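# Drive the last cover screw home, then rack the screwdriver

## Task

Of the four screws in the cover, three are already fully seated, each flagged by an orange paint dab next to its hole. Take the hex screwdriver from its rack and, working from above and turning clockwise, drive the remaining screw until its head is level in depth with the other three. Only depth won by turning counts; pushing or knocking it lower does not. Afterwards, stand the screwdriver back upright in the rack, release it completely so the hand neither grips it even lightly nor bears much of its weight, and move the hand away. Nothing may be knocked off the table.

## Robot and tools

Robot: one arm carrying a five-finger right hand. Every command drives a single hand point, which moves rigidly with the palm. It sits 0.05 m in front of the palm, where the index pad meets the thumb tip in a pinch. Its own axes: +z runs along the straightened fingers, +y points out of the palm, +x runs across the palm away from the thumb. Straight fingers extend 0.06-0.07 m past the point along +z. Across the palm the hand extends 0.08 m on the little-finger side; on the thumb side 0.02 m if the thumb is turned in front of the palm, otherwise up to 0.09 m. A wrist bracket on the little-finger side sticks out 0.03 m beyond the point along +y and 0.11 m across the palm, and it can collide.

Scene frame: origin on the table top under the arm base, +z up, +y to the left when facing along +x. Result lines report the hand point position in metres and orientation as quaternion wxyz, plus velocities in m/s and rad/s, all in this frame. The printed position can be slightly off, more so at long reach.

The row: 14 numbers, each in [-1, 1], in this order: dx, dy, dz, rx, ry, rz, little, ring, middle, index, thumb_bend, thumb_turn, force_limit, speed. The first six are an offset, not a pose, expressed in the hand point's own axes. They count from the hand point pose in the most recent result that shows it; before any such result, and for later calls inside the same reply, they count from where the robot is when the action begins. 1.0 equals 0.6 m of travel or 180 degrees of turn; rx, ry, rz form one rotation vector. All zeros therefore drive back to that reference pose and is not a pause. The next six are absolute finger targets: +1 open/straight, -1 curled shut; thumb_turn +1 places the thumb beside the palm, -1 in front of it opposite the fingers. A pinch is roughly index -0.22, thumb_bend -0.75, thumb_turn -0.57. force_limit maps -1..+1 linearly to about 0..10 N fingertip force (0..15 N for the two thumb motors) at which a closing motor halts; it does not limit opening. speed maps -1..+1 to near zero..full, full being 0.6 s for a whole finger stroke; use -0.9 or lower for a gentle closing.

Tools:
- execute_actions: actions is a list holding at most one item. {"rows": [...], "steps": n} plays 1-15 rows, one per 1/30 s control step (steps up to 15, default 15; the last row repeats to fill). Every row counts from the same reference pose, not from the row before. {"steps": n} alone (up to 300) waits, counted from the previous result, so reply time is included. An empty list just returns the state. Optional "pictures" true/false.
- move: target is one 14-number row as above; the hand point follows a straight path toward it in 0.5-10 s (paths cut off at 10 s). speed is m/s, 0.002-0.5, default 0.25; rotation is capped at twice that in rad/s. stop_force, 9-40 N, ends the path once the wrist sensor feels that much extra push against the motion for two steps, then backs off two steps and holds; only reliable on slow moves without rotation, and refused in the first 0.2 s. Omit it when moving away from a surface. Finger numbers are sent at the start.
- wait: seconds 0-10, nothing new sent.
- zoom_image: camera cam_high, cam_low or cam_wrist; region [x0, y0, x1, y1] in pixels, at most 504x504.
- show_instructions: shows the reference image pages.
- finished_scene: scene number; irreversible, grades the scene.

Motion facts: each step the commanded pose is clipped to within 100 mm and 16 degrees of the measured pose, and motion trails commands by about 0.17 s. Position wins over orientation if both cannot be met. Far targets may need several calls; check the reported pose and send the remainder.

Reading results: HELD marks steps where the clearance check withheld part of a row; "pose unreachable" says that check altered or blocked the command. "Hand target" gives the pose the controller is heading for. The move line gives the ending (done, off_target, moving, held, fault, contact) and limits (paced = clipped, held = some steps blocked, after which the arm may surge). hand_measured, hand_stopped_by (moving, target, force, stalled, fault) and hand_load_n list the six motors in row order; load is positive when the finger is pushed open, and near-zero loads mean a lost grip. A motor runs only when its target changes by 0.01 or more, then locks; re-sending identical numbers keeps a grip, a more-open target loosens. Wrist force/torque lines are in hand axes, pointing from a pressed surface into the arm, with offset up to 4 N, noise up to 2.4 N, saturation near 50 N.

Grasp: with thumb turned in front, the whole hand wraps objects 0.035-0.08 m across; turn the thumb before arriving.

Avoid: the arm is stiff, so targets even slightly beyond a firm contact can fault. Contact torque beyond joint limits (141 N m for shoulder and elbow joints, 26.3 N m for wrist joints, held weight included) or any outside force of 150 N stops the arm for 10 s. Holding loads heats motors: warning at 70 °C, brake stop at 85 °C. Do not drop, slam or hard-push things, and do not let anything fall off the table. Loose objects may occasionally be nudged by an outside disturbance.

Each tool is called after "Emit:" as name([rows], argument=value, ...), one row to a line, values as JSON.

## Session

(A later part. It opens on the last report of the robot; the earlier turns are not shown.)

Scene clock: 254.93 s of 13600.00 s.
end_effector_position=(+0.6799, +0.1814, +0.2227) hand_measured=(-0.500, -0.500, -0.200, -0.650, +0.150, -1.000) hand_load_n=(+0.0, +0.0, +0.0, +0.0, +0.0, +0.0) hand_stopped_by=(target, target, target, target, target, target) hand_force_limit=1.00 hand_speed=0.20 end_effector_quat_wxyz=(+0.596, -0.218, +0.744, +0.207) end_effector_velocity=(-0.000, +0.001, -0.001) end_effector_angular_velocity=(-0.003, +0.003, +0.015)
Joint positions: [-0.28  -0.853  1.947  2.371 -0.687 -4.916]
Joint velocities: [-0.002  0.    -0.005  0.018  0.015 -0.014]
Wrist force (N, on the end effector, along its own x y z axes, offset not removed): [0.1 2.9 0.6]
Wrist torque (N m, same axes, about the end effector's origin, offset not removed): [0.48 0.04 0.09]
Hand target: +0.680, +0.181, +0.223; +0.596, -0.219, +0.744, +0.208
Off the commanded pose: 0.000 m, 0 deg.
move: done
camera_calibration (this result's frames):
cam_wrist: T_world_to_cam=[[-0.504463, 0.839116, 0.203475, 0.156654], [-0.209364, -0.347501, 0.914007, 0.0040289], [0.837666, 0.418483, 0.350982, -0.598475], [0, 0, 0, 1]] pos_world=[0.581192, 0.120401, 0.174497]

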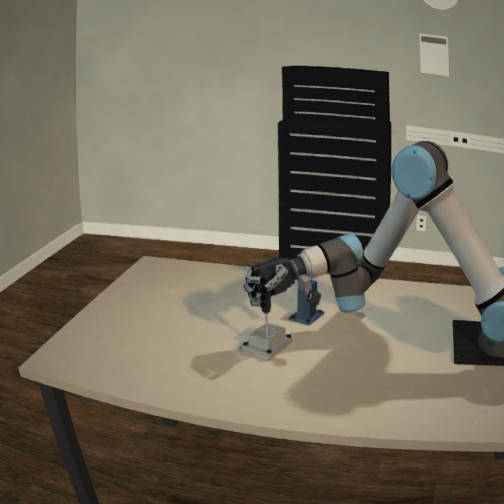

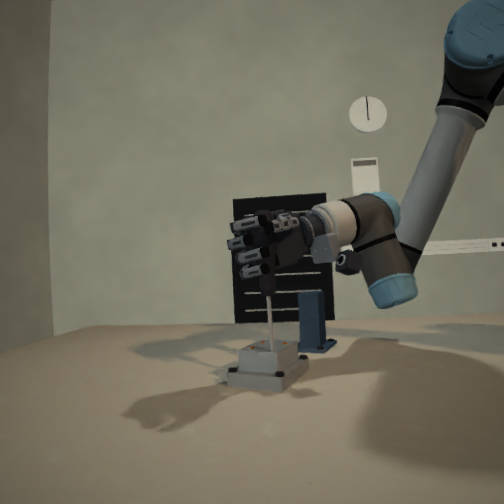

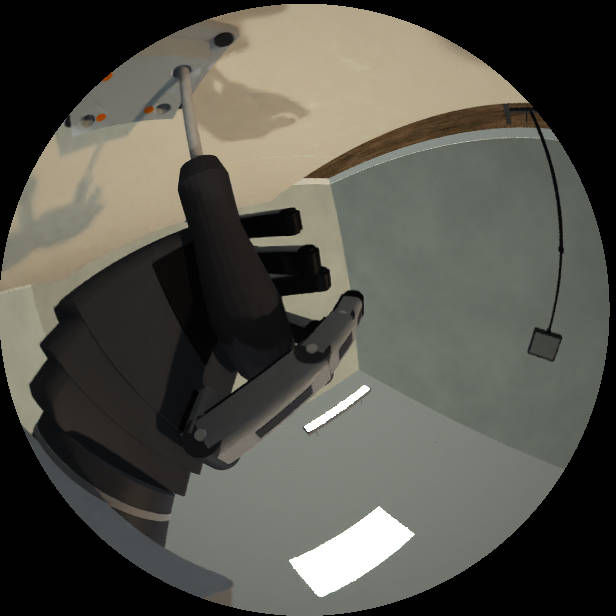

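Emit:
move(target=[0,0,0,0,0,0,-1,-1,-0.9,-1,-0.6,-1,1,0.2])

Emit:
move(target=[-0.0072,-0.046,0.016,0.162,-0.0127,0.0377,-1,-1,-0.9,-1,-0.6,-1,1,0.2], speed=0.3)

Emit:
move(target=[-0.0072,-0.0455,0.016,0.162,-0.0127,0.0377,-1,-1,-0.9,-1,-0.6,-1,1,0.2], speed=0.3)

Emit:
move(target=[0,0,0,0,0,0,-0.5,-0.5,-0.2,-0.65,0.15,-1,1,0.2])

Emit:
move(target=[0.0111,0.0305,-0.037,-0.162,0.0127,-0.0377,-0.5,-0.5,-0.2,-0.65,0.15,-1,1,0.2], speed=0.3)

Emit:
move(target=[0.0108,0.0312,-0.035,-0.162,0.0127,-0.0377,-0.5,-0.5,-0.2,-0.65,0.15,-1,1,0.2], speed=0.3)

Emit:
zoom_image(camera="cam_low", region=[240,270,300,370])

Scene clock: 261.43 s of 13600.00 s.
end_effector_position=(+0.6800, +0.1813, +0.2228) hand_measured=(-0.994, -0.904, -0.514, -0.904, -0.058, -1.000) hand_load_n=(+10.0, +11.0, +11.5, +5.5, +15.0, +1.0) hand_stopped_by=(force, force, force, force, force, target) hand_force_limit=1.00 hand_speed=0.20 end_effector_quat_wxyz=(+0.596, -0.218, +0.744, +0.207) end_effector_velocity=(-0.000, +0.001, -0.000) end_effector_angular_velocity=(+0.000, +0.001, -0.000)
Joint positions: [-0.28  -0.854  1.947  2.371 -0.686 -4.916]
Joint velocities: [ 0.001  0.001  0.001 -0.002 -0.001  0.001]
Wrist force (N, on the end effector, along its own x y z axes, offset not removed): [-0.1 2.1 3.1]
Wrist torque (N m, same axes, about the end effector's origin, offset not removed): [0.34 -0.67 -0.05]
Hand target: +0.680, +0.181, +0.223; +0.596, -0.218, +0.744, +0.207
Off the commanded pose: 0.000 m, 0 deg.
After step 90, 2.80 s passed at rest.
move: done
camera_calibration (this result's frames):
cam_wrist: T_world_to_cam=[[-0.504451, 0.839165, 0.203302, 0.15679], [-0.209558, -0.347405, 0.914, 0.00404005], [0.837624, 0.418464, 0.351102, -0.598503], [0, 0, 0, 1]] pos_world=[0.58126, 0.120283, 0.174567]

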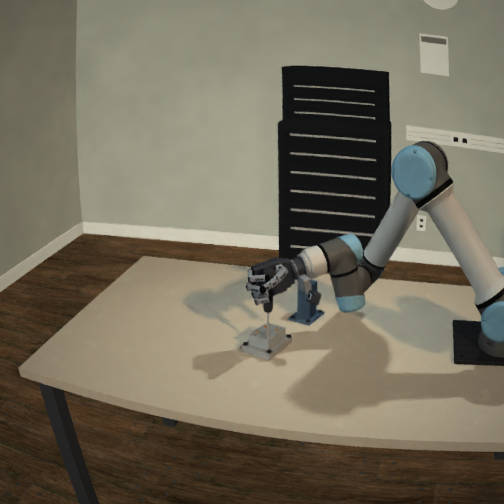

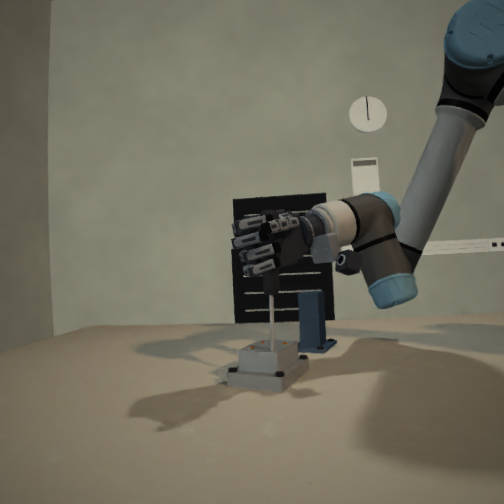

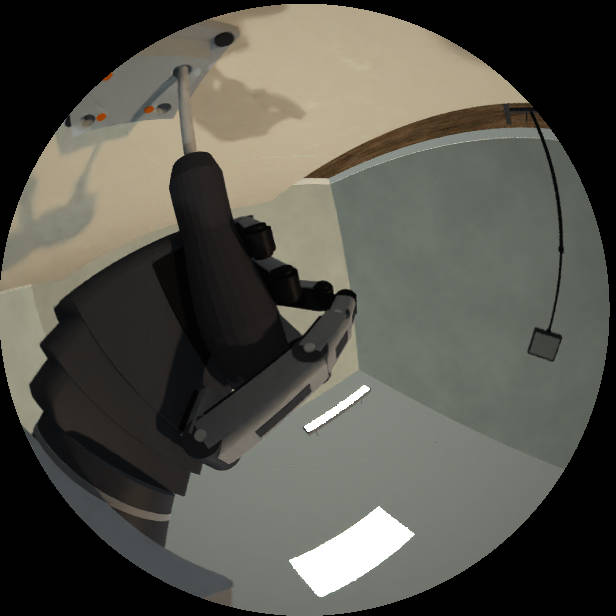

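Scene clock: 262.93 s of 13600.00 s.
end_effector_position=(+0.7040, +0.1644, +0.2239) hand_measured=(-0.994, -0.904, -0.514, -0.904, -0.058, -1.000) hand_load_n=(+6.0, +10.0, +11.5, +8.0, +15.5, +0.5) hand_stopped_by=(force, force, force, force, force, target) hand_force_limit=1.00 hand_speed=0.20 end_effector_quat_wxyz=(+0.634, -0.014, +0.772, +0.053) end_effector_velocity=(+0.001, -0.000, -0.000) end_effector_angular_velocity=(-0.000, -0.000, -0.015)
Joint positions: [-0.105 -0.876  2.041  2.172 -1.358 -4.687]
Joint velocities: [ 0.008  0.001 -0.002 -0.    -0.023  0.005]
Wrist force (N, on the end effector, along its own x y z axes, offset not removed): [-1.1 -1.7 3.2]
Wrist torque (N m, same axes, about the end effector's origin, offset not removed): [0.28 -0.48 -0.91]
Hand target: +0.704, +0.164, +0.224; +0.634, -0.013, +0.772, +0.052
Off the commanded pose: 0.000 m, 0 deg.
move: done
camera_calibration (this result's frames):
cam_wrist: T_world_to_cam=[[-0.0211818, 0.97528, 0.219955, -0.183517], [-0.363678, -0.212449, 0.906975, 0.090107], [0.931284, -0.0607815, 0.359188, -0.600872], [0, 0, 0, 1]] pos_world=[0.588465, 0.161601, 0.174467]

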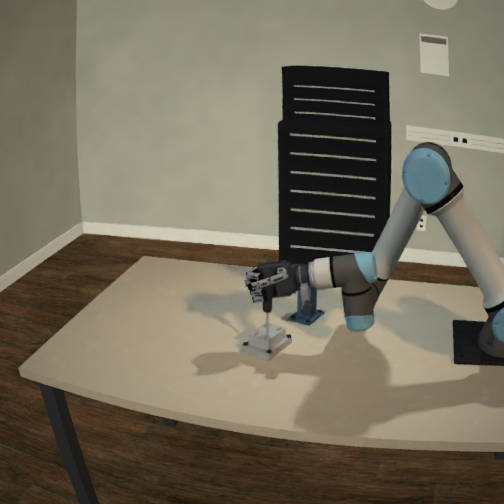

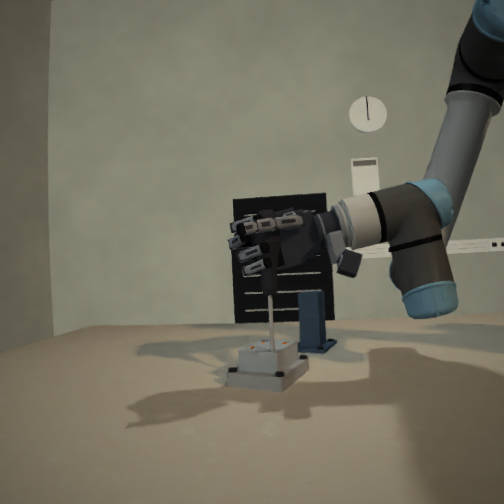

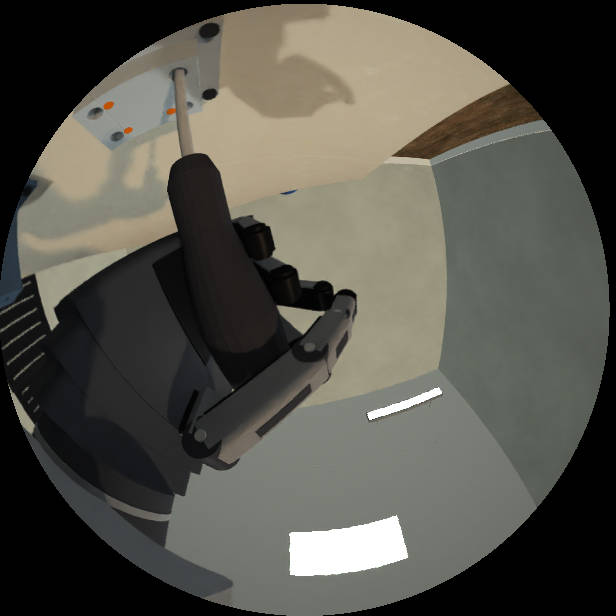

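Scene clock: 264.43 s of 13600.00 s.
end_effector_position=(+0.7164, +0.1382, +0.2246) hand_measured=(-0.994, -0.904, -0.514, -0.904, -0.058, -1.000) hand_load_n=(+4.0, +10.5, +11.0, +9.5, +16.0, -0.5) hand_stopped_by=(force, force, force, force, force, target) hand_force_limit=1.00 hand_speed=0.20 end_effector_quat_wxyz=(+0.628, +0.192, +0.747, -0.105) end_effector_velocity=(+0.001, -0.001, +0.000) end_effector_angular_velocity=(+0.001, +0.001, -0.018)
Joint positions: [ 0.126 -0.841  1.948  2.254 -2.092 -4.514]
Joint velocities: [ 0.006  0.002 -0.008  0.01  -0.023  0.007]
Wrist force (N, on the end effector, along its own x y z axes, offset not removed): [-3.6 -6.9 3.8]
Wrist torque (N m, same axes, about the end effector's origin, offset not removed): [0.27 -0.35 -2.03]
Hand target: +0.716, +0.138, +0.225; +0.628, +0.192, +0.747, -0.106
Off the commanded pose: 0.000 m, 0 deg.
move: done
camera_calibration (this result's frames):
cam_wrist: T_world_to_cam=[[0.465341, 0.852228, 0.239091, -0.493629], [-0.430001, -0.0184413, 0.90264, 0.110031], [0.773664, -0.522845, 0.357878, -0.437214], [0, 0, 0, 1]] pos_world=[0.615276, 0.194118, 0.175174]

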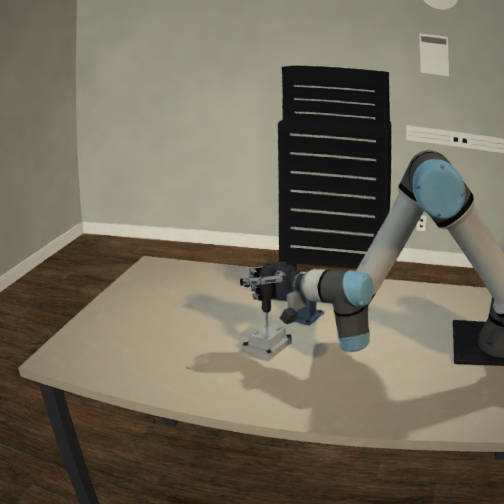

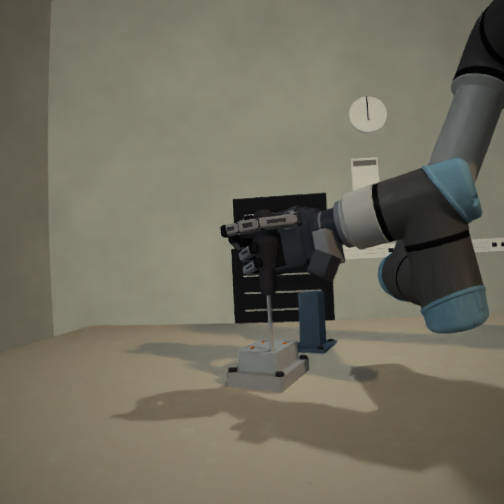

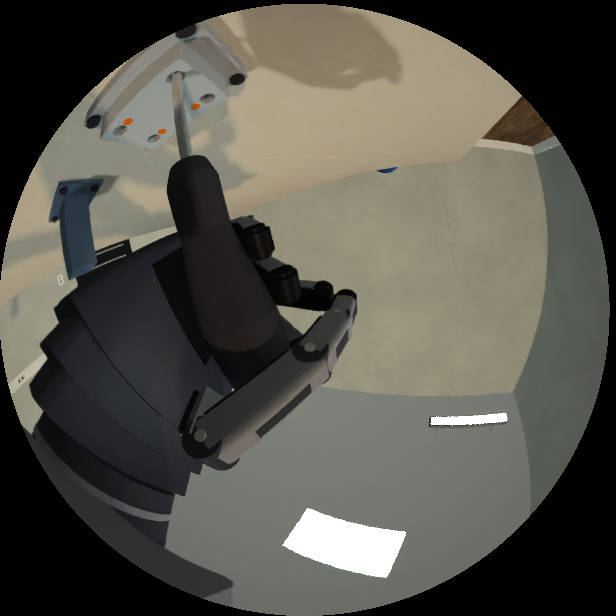

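Scene clock: 264.97 s of 13600.00 s.
end_effector_position=(+0.7164, +0.1383, +0.2247) hand_measured=(-0.500, -0.500, -0.200, -0.650, +0.150, -1.000) hand_load_n=(+0.0, +0.0, +0.0, +0.0, +0.0, +0.0) hand_stopped_by=(target, target, target, target, target, target) hand_force_limit=1.00 hand_speed=0.20 end_effector_quat_wxyz=(+0.628, +0.192, +0.747, -0.105) end_effector_velocity=(-0.000, +0.000, +0.000) end_effector_angular_velocity=(-0.001, +0.000, +0.000)
Joint positions: [ 0.126 -0.841  1.948  2.254 -2.092 -4.514]
Joint velocities: [ 0.    -0.     0.    -0.     0.    -0.001]
Wrist force (N, on the end effector, along its own x y z axes, offset not removed): [1.2 0.9 1.3]
Wrist torque (N m, same axes, about the end effector's origin, offset not removed): [0.15 -0.32 0.09]
Hand target: +0.716, +0.138, +0.225; +0.628, +0.192, +0.747, -0.105
Off the commanded pose: 0.000 m, 0 deg.
move: done
camera_calibration (this result's frames):
cam_wrist: T_world_to_cam=[[0.465138, 0.852292, 0.239261, -0.4937], [-0.430144, -0.0186237, 0.902568, 0.110154], [0.773707, -0.522735, 0.357946, -0.43723], [0, 0, 0, 1]] pos_world=[0.615308, 0.194273, 0.175206]

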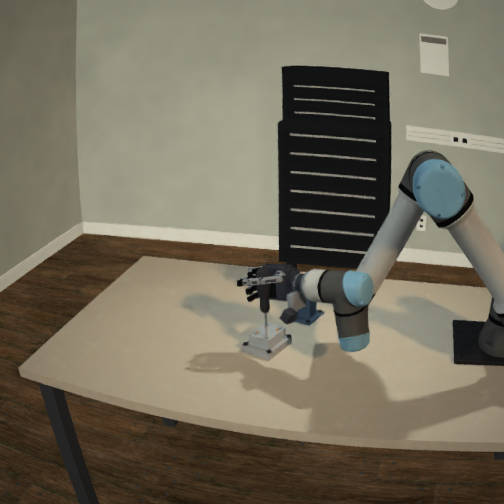

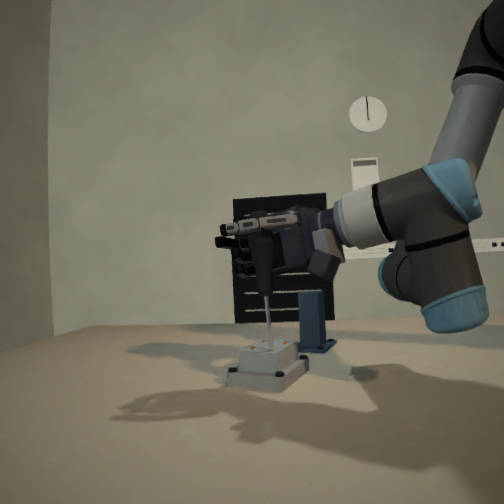

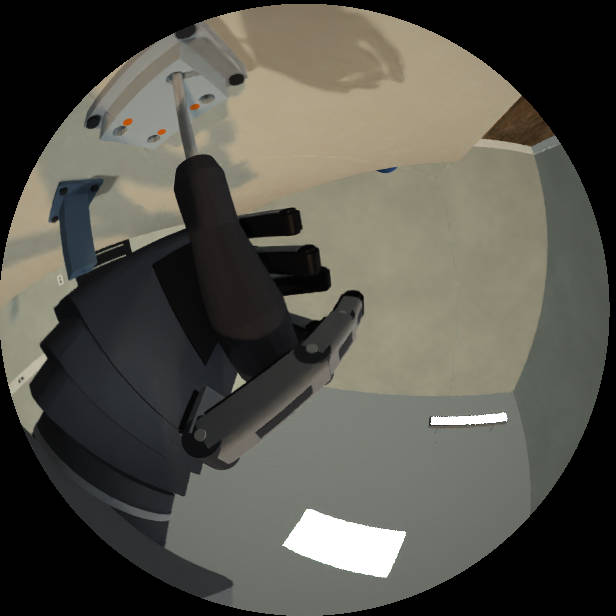

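Scene clock: 266.47 s of 13600.00 s.
end_effector_position=(+0.7033, +0.1646, +0.2238) hand_measured=(-0.500, -0.500, -0.200, -0.650, +0.150, -1.000) hand_load_n=(+0.0, +0.0, +0.0, +0.0, +0.0, +0.0) hand_stopped_by=(target, target, target, target, target, target) hand_force_limit=1.00 hand_speed=0.20 end_effector_quat_wxyz=(+0.634, -0.014, +0.772, +0.053) end_effector_velocity=(+0.001, +0.000, +0.000) end_effector_angular_velocity=(-0.001, +0.000, +0.013)
Joint positions: [-0.105 -0.876  2.043  2.17  -1.358 -4.687]
Joint velocities: [-0.006  0.    -0.003  0.004  0.018 -0.005]
Wrist force (N, on the end effector, along its own x y z axes, offset not removed): [1.1 1.8 0.3]
Wrist torque (N m, same axes, about the end effector's origin, offset not removed): [0.30 -0.21 0.12]
Hand target: +0.703, +0.165, +0.224; +0.634, -0.015, +0.772, +0.054
Off the commanded pose: 0.000 m, 0 deg.
move: done
camera_calibration (this result's frames):
cam_wrist: T_world_to_cam=[[-0.0215373, 0.97527, 0.219965, -0.183454], [-0.364013, -0.212564, 0.906814, 0.0902242], [0.931145, -0.0605399, 0.359589, -0.600231], [0, 0, 0, 1]] pos_world=[0.587794, 0.161758, 0.174374]

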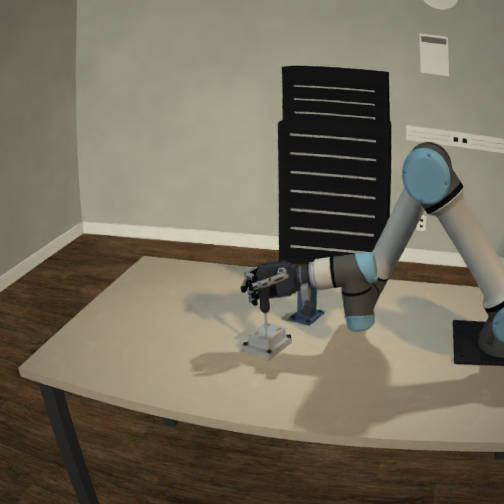

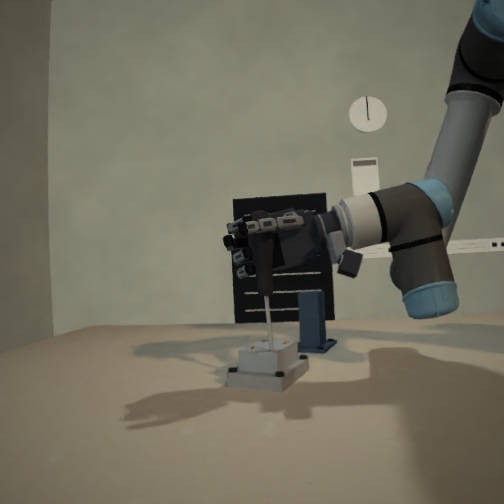

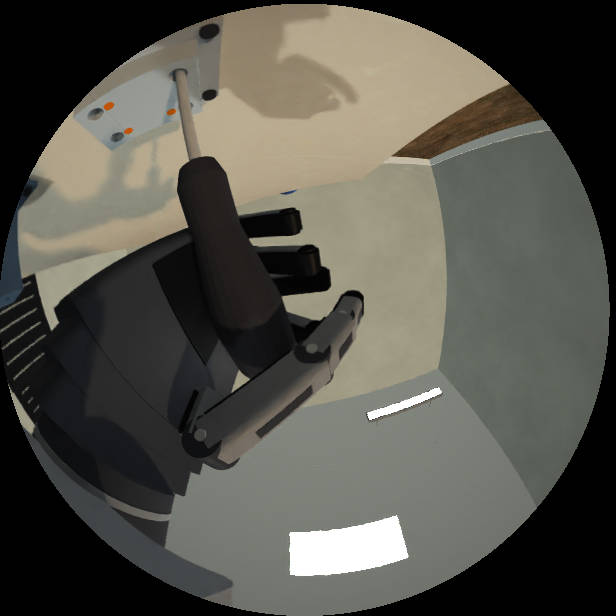

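Scene clock: 267.97 s of 13600.00 s.
end_effector_position=(+0.6800, +0.1814, +0.2225) hand_measured=(-0.500, -0.500, -0.200, -0.650, +0.150, -1.000) hand_load_n=(+0.0, +0.0, +0.0, +0.0, +0.0, +0.0) hand_stopped_by=(target, target, target, target, target, target) hand_force_limit=1.00 hand_speed=0.20 end_effector_quat_wxyz=(+0.597, -0.218, +0.744, +0.207) end_effector_velocity=(-0.000, +0.001, -0.001) end_effector_angular_velocity=(-0.003, +0.004, +0.015)
Joint positions: [-0.28  -0.852  1.947  2.369 -0.686 -4.915]
Joint velocities: [-0.002 -0.    -0.004  0.018  0.015 -0.014]
Wrist force (N, on the end effector, along its own x y z axes, offset not removed): [-0.2 2.9 0.4]
Wrist torque (N m, same axes, about the end effector's origin, offset not removed): [0.52 0.04 0.08]
Hand target: +0.680, +0.182, +0.223; +0.596, -0.219, +0.744, +0.208
Off the commanded pose: 0.000 m, 0 deg.
move: done
camera_calibration (this result's frames):
cam_wrist: T_world_to_cam=[[-0.504852, 0.838899, 0.203402, 0.157029], [-0.210035, -0.347935, 0.913688, 0.0047942], [0.837263, 0.418556, 0.351854, -0.598411], [0, 0, 0, 1]] pos_world=[0.581311, 0.120405, 0.174233]

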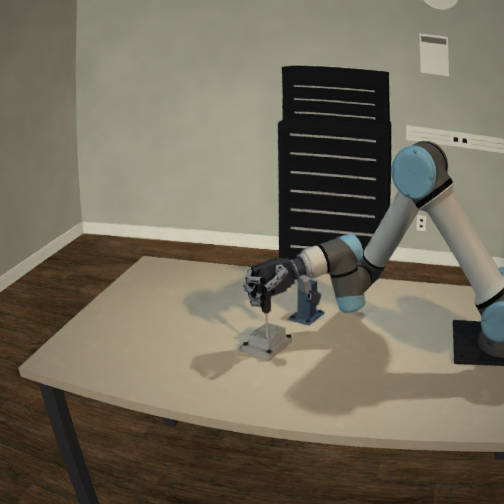

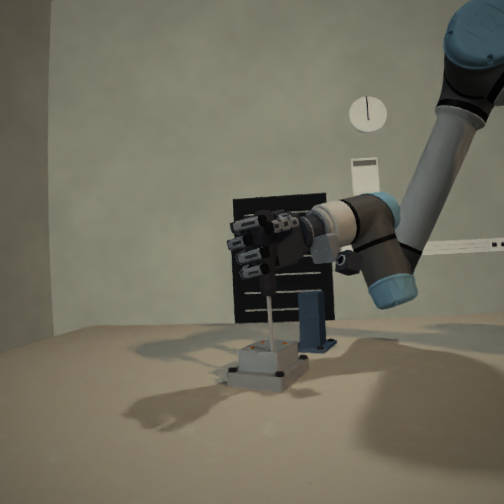

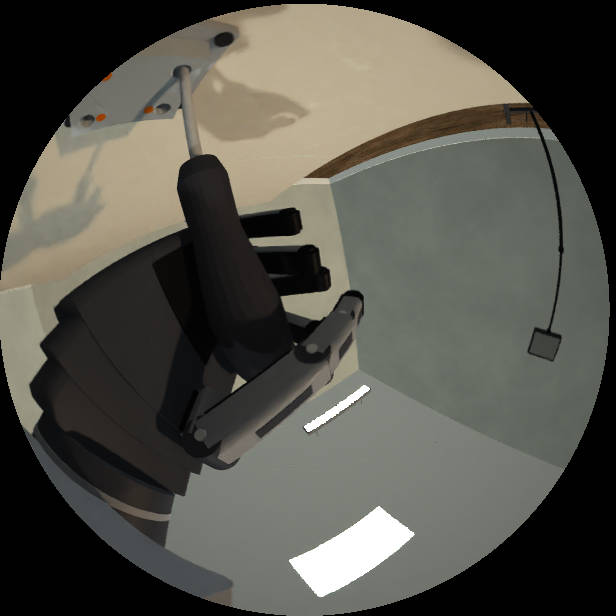

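Region (240, 270, 300, 370) of cam_low's 504x504 image, scaled by 5.040, with more detail than that image has; it fills the left 302 columns of this view, and the rest is white.

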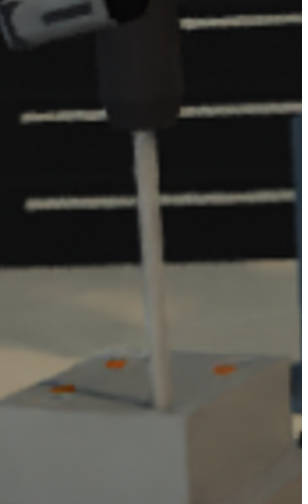

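Tz exceeded 1.9, so h2 is shortened slightly and the return compensated.

Emit:
move(target=[0,0,0,0,0,0,-1,-1,-0.9,-1,-0.6,-1,1,0.2])

Emit:
move(target=[-0.0072,-0.046,0.016,0.162,-0.0127,0.0377,-1,-1,-0.9,-1,-0.6,-1,1,0.2], speed=0.3)

Emit:
move(target=[-0.0072,-0.0465,0.016,0.162,-0.0127,0.0377,-1,-1,-0.9,-1,-0.6,-1,1,0.2], speed=0.3)

Emit:
move(target=[0,0,0,0,0,0,-0.5,-0.5,-0.2,-0.65,0.15,-1,1,0.2])

Emit:
move(target=[0.0111,0.0315,-0.037,-0.162,0.0127,-0.0377,-0.5,-0.5,-0.2,-0.65,0.15,-1,1,0.2], speed=0.3)

Emit:
move(target=[0.0108,0.0312,-0.035,-0.162,0.0127,-0.0377,-0.5,-0.5,-0.2,-0.65,0.15,-1,1,0.2], speed=0.3)

Emit:
zoom_image(camera="cam_low", region=[240,270,300,370])

Scene clock: 270.20 s of 13600.00 s.
end_effector_position=(+0.6800, +0.1813, +0.2226) hand_measured=(-0.994, -0.904, -0.514, -0.904, -0.058, -1.000) hand_load_n=(+9.5, +11.0, +11.5, +5.5, +15.0, +1.0) hand_stopped_by=(force, force, force, force, force, target) hand_force_limit=1.00 hand_speed=0.20 end_effector_quat_wxyz=(+0.597, -0.218, +0.744, +0.207) end_effector_velocity=(-0.001, +0.001, -0.001) end_effector_angular_velocity=(+0.001, +0.003, +0.000)
Joint positions: [-0.28  -0.852  1.946  2.369 -0.686 -4.915]
Joint velocities: [ 0.001  0.001  0.002 -0.001 -0.     0.001]
Wrist force (N, on the end effector, along its own x y z axes, offset not removed): [-0.7 1.4 3.3]
Wrist torque (N m, same axes, about the end effector's origin, offset not removed): [0.22 -0.53 -0.20]
Hand target: +0.680, +0.181, +0.223; +0.597, -0.218, +0.744, +0.207
Off the commanded pose: 0.000 m, 0 deg.
move: done
camera_calibration (this result's frames):
cam_wrist: T_world_to_cam=[[-0.50484, 0.838948, 0.203229, 0.157165], [-0.210229, -0.347839, 0.91368, 0.00480546], [0.837222, 0.418538, 0.351974, -0.598438], [0, 0, 0, 1]] pos_world=[0.581379, 0.120287, 0.174304]

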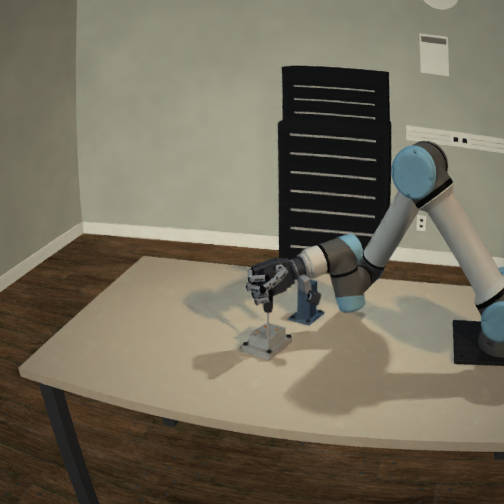

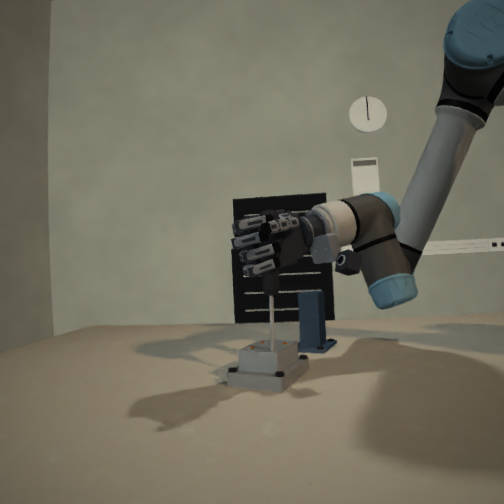

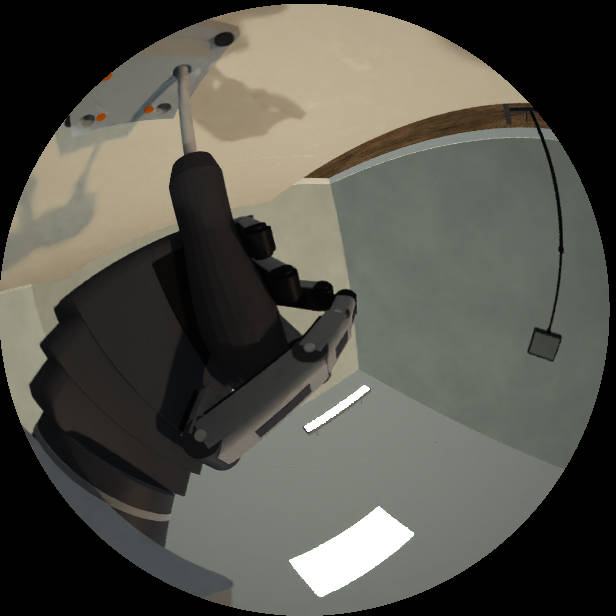

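Scene clock: 271.70 s of 13600.00 s.
end_effector_position=(+0.7040, +0.1645, +0.2237) hand_measured=(-0.994, -0.904, -0.514, -0.904, -0.058, -1.000) hand_load_n=(+6.0, +10.0, +11.5, +8.0, +15.5, +0.5) hand_stopped_by=(force, force, force, force, force, target) hand_force_limit=1.00 hand_speed=0.20 end_effector_quat_wxyz=(+0.634, -0.014, +0.771, +0.053) end_effector_velocity=(+0.001, -0.000, -0.000) end_effector_angular_velocity=(-0.000, -0.001, -0.016)
Joint positions: [-0.105 -0.875  2.041  2.171 -1.358 -4.687]
Joint velocities: [ 0.009  0.001 -0.002 -0.001 -0.024  0.005]
Wrist force (N, on the end effector, along its own x y z axes, offset not removed): [-1.3 -2.5 3.3]
Wrist torque (N m, same axes, about the end effector's origin, offset not removed): [0.15 -0.52 -0.92]
Hand target: +0.704, +0.164, +0.224; +0.634, -0.013, +0.771, +0.053
Off the commanded pose: 0.000 m, 0 deg.
move: done
camera_calibration (this result's frames):
cam_wrist: T_world_to_cam=[[-0.0216199, 0.975183, 0.220342, -0.183262], [-0.364375, -0.212921, 0.906584, 0.0909213], [0.931001, -0.060687, 0.359936, -0.600865], [0, 0, 0, 1]] pos_world=[0.588574, 0.161608, 0.174225]

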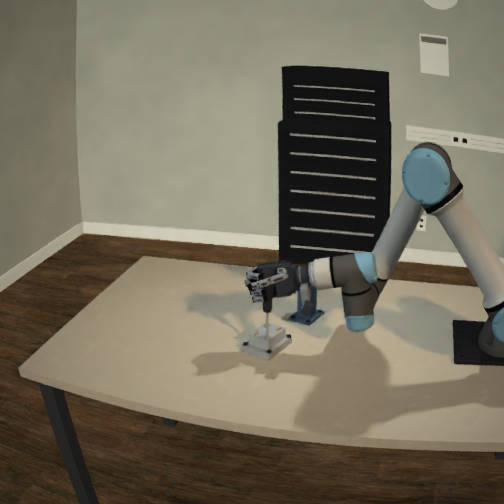

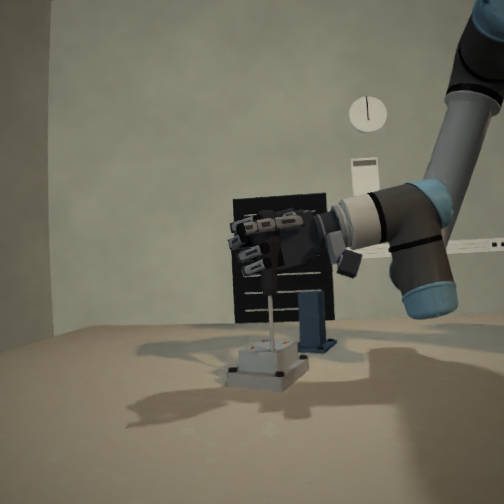

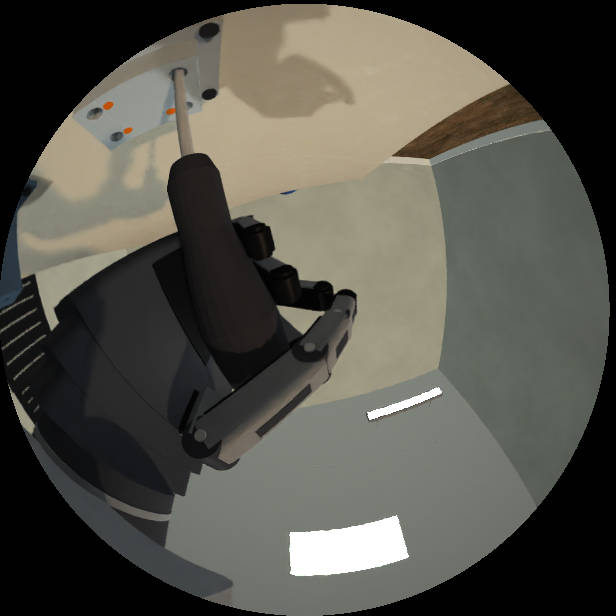

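Scene clock: 273.20 s of 13600.00 s.
end_effector_position=(+0.7165, +0.1376, +0.2244) hand_measured=(-0.994, -0.904, -0.514, -0.904, -0.058, -1.000) hand_load_n=(+4.0, +10.5, +11.0, +9.0, +16.0, -0.5) hand_stopped_by=(force, force, force, force, force, target) hand_force_limit=1.00 hand_speed=0.20 end_effector_quat_wxyz=(+0.628, +0.192, +0.747, -0.105) end_effector_velocity=(+0.001, -0.001, -0.000) end_effector_angular_velocity=(+0.001, +0.001, -0.016)
Joint positions: [ 0.124 -0.84   1.948  2.253 -2.09  -4.514]
Joint velocities: [ 0.007  0.002 -0.007  0.009 -0.022  0.007]
Wrist force (N, on the end effector, along its own x y z axes, offset not removed): [-4.3 -7.6 3.2]
Wrist torque (N m, same axes, about the end effector's origin, offset not removed): [0.02 -0.36 -1.98]
Hand target: +0.717, +0.138, +0.224; +0.628, +0.193, +0.747, -0.105
Off the commanded pose: 0.000 m, 0 deg.
move: done
camera_calibration (this result's frames):
cam_wrist: T_world_to_cam=[[0.464923, 0.852248, 0.239835, -0.493023], [-0.430755, -0.0189248, 0.902271, 0.110925], [0.773497, -0.522796, 0.358311, -0.437533], [0, 0, 0, 1]] pos_world=[0.61543, 0.193536, 0.174933]

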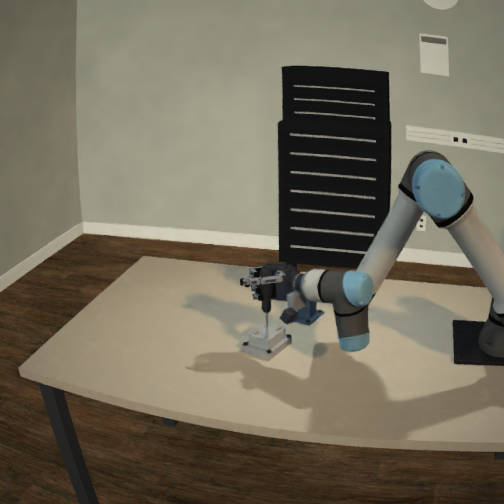

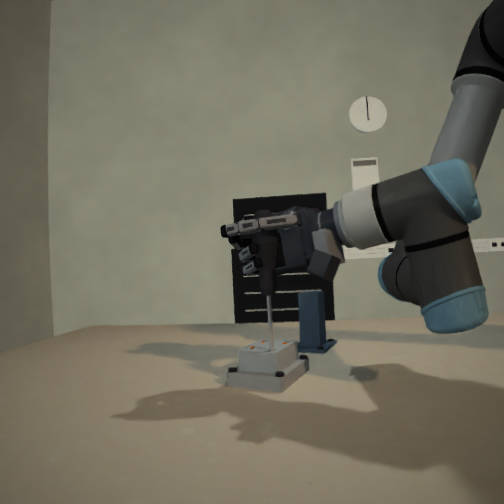

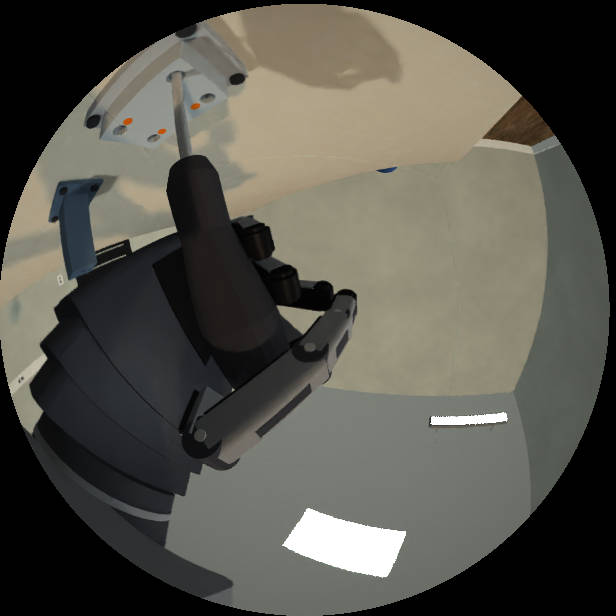

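Scene clock: 273.73 s of 13600.00 s.
end_effector_position=(+0.7165, +0.1378, +0.2245) hand_measured=(-0.500, -0.500, -0.200, -0.650, +0.150, -1.000) hand_load_n=(+0.0, +0.0, +0.0, +0.0, +0.0, +0.0) hand_stopped_by=(target, target, target, target, target, target) hand_force_limit=1.00 hand_speed=0.20 end_effector_quat_wxyz=(+0.628, +0.192, +0.747, -0.105) end_effector_velocity=(-0.000, -0.001, +0.000) end_effector_angular_velocity=(-0.001, -0.001, -0.001)
Joint positions: [ 0.124 -0.84   1.948  2.253 -2.09  -4.514]
Joint velocities: [-0.001  0.    -0.    -0.002 -0.001 -0.002]
Wrist force (N, on the end effector, along its own x y z axes, offset not removed): [-0.3 2.8 2.3]
Wrist torque (N m, same axes, about the end effector's origin, offset not removed): [0.42 -0.04 -0.01]
Hand target: +0.716, +0.138, +0.224; +0.628, +0.192, +0.747, -0.105
Off the commanded pose: 0.000 m, 0 deg.
move: done
camera_calibration (this result's frames):
cam_wrist: T_world_to_cam=[[0.464726, 0.852304, 0.240014, -0.493096], [-0.430896, -0.0191147, 0.902199, 0.111052], [0.773536, -0.522697, 0.358371, -0.437544], [0, 0, 0, 1]] pos_world=[0.615463, 0.193688, 0.174962]

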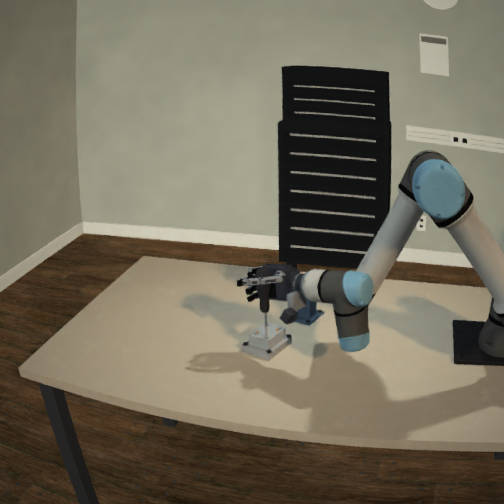

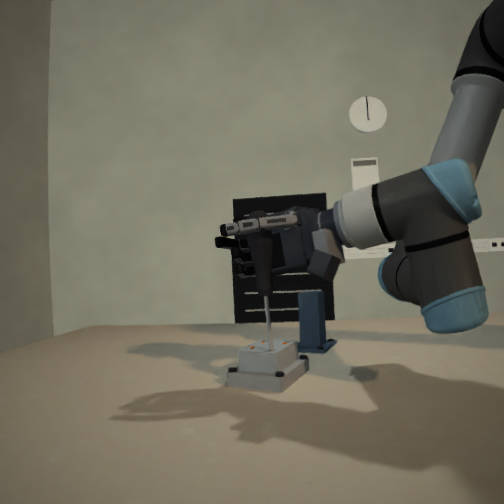

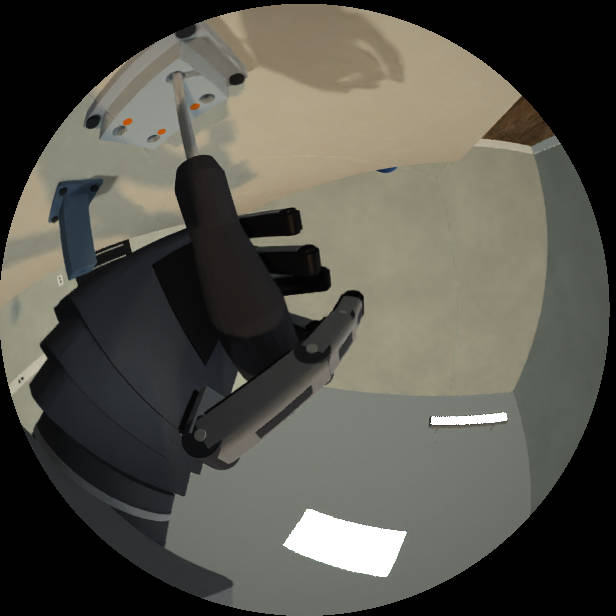

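Scene clock: 275.23 s of 13600.00 s.
end_effector_position=(+0.7037, +0.1646, +0.2237) hand_measured=(-0.500, -0.500, -0.200, -0.650, +0.150, -1.000) hand_load_n=(+0.0, +0.0, +0.0, +0.0, +0.0, +0.0) hand_stopped_by=(target, target, target, target, target, target) hand_force_limit=1.00 hand_speed=0.20 end_effector_quat_wxyz=(+0.634, -0.014, +0.771, +0.053) end_effector_velocity=(+0.000, +0.001, -0.000) end_effector_angular_velocity=(-0.000, +0.001, +0.015)
Joint positions: [-0.105 -0.875  2.042  2.17  -1.357 -4.687]
Joint velocities: [-0.006  0.001 -0.002  0.004  0.021 -0.005]
Wrist force (N, on the end effector, along its own x y z axes, offset not removed): [1.3 2.3 0.4]
Wrist torque (N m, same axes, about the end effector's origin, offset not removed): [0.38 -0.25 0.11]
Hand target: +0.704, +0.165, +0.224; +0.634, -0.015, +0.771, +0.054
Off the commanded pose: 0.000 m, 0 deg.
move: done
camera_calibration (this result's frames):
cam_wrist: T_world_to_cam=[[-0.0219665, 0.97517, 0.220363, -0.183147], [-0.36472, -0.213043, 0.906417, 0.0911352], [0.930858, -0.0604603, 0.360344, -0.600512], [0, 0, 0, 1]] pos_world=[0.588207, 0.161708, 0.174144]

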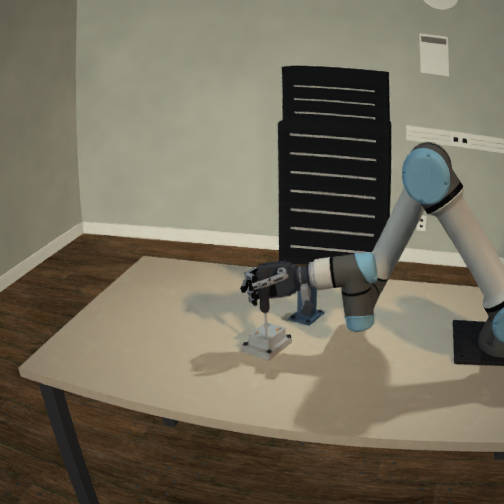

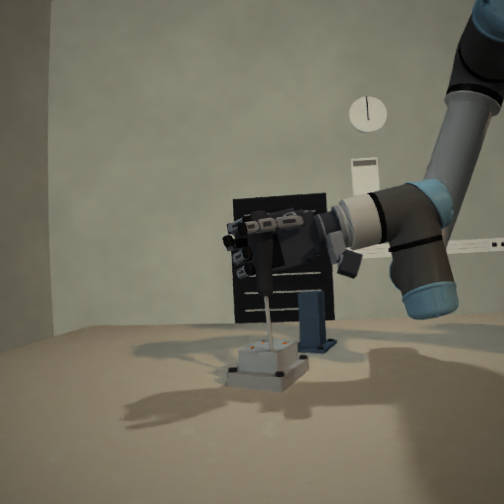

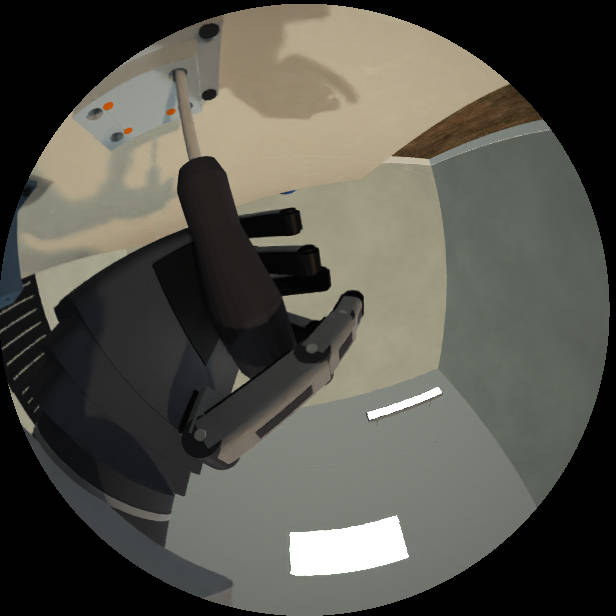

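Scene clock: 276.73 s of 13600.00 s.
end_effector_position=(+0.6804, +0.1814, +0.2224) hand_measured=(-0.500, -0.500, -0.200, -0.650, +0.150, -1.000) hand_load_n=(+0.0, +0.0, +0.0, +0.0, +0.0, +0.0) hand_stopped_by=(target, target, target, target, target, target) hand_force_limit=1.00 hand_speed=0.20 end_effector_quat_wxyz=(+0.597, -0.218, +0.744, +0.208) end_effector_velocity=(-0.000, +0.000, -0.001) end_effector_angular_velocity=(-0.003, +0.003, +0.014)
Joint positions: [-0.28  -0.851  1.945  2.368 -0.686 -4.914]
Joint velocities: [-0.002 -0.    -0.005  0.018  0.015 -0.014]
Wrist force (N, on the end effector, along its own x y z axes, offset not removed): [0.9 3.2 2.0]
Wrist torque (N m, same axes, about the end effector's origin, offset not removed): [0.43 -0.20 0.17]
Hand target: +0.680, +0.181, +0.222; +0.597, -0.219, +0.743, +0.208
Off the commanded pose: 0.000 m, 0 deg.
move: done
camera_calibration (this result's frames):
cam_wrist: T_world_to_cam=[[-0.505234, 0.838686, 0.203334, 0.157597], [-0.210716, -0.348377, 0.913363, 0.00560099], [0.836862, 0.418616, 0.352737, -0.598583], [0, 0, 0, 1]] pos_world=[0.581735, 0.120354, 0.173982]

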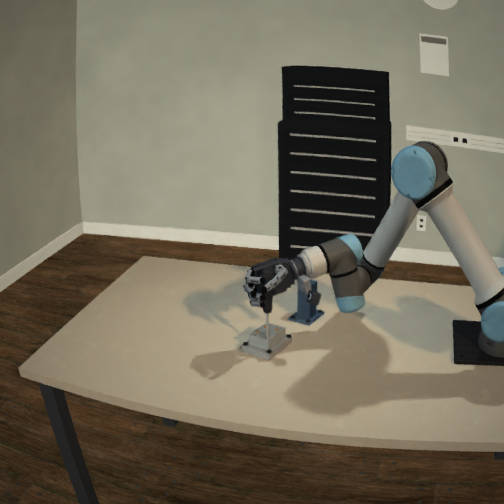

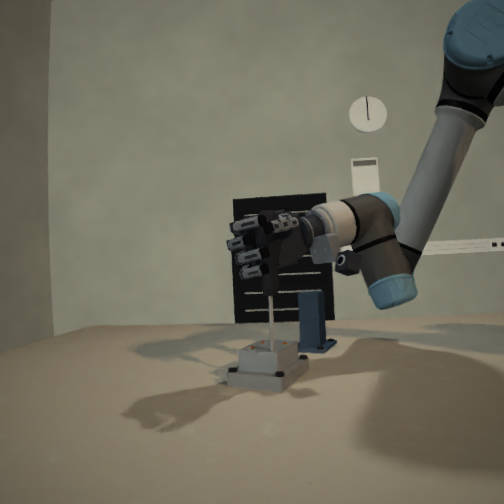

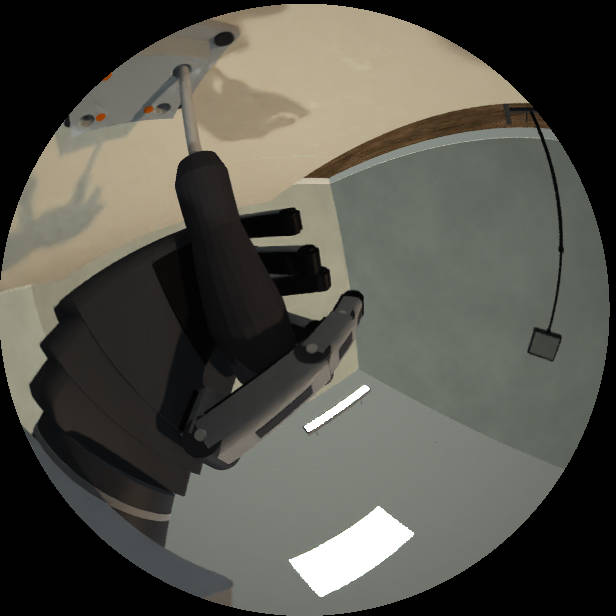

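Region (240, 270, 300, 370) of cam_low's 504x504 image, scaled by 5.040, with more detail than that image has; it fills the left 302 columns of this view, and the rest is white.

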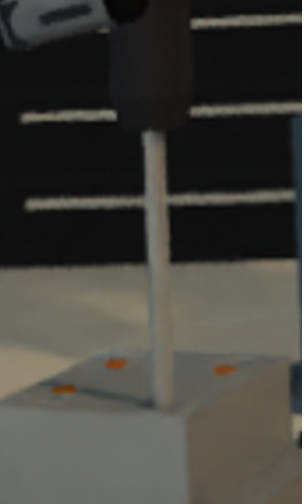

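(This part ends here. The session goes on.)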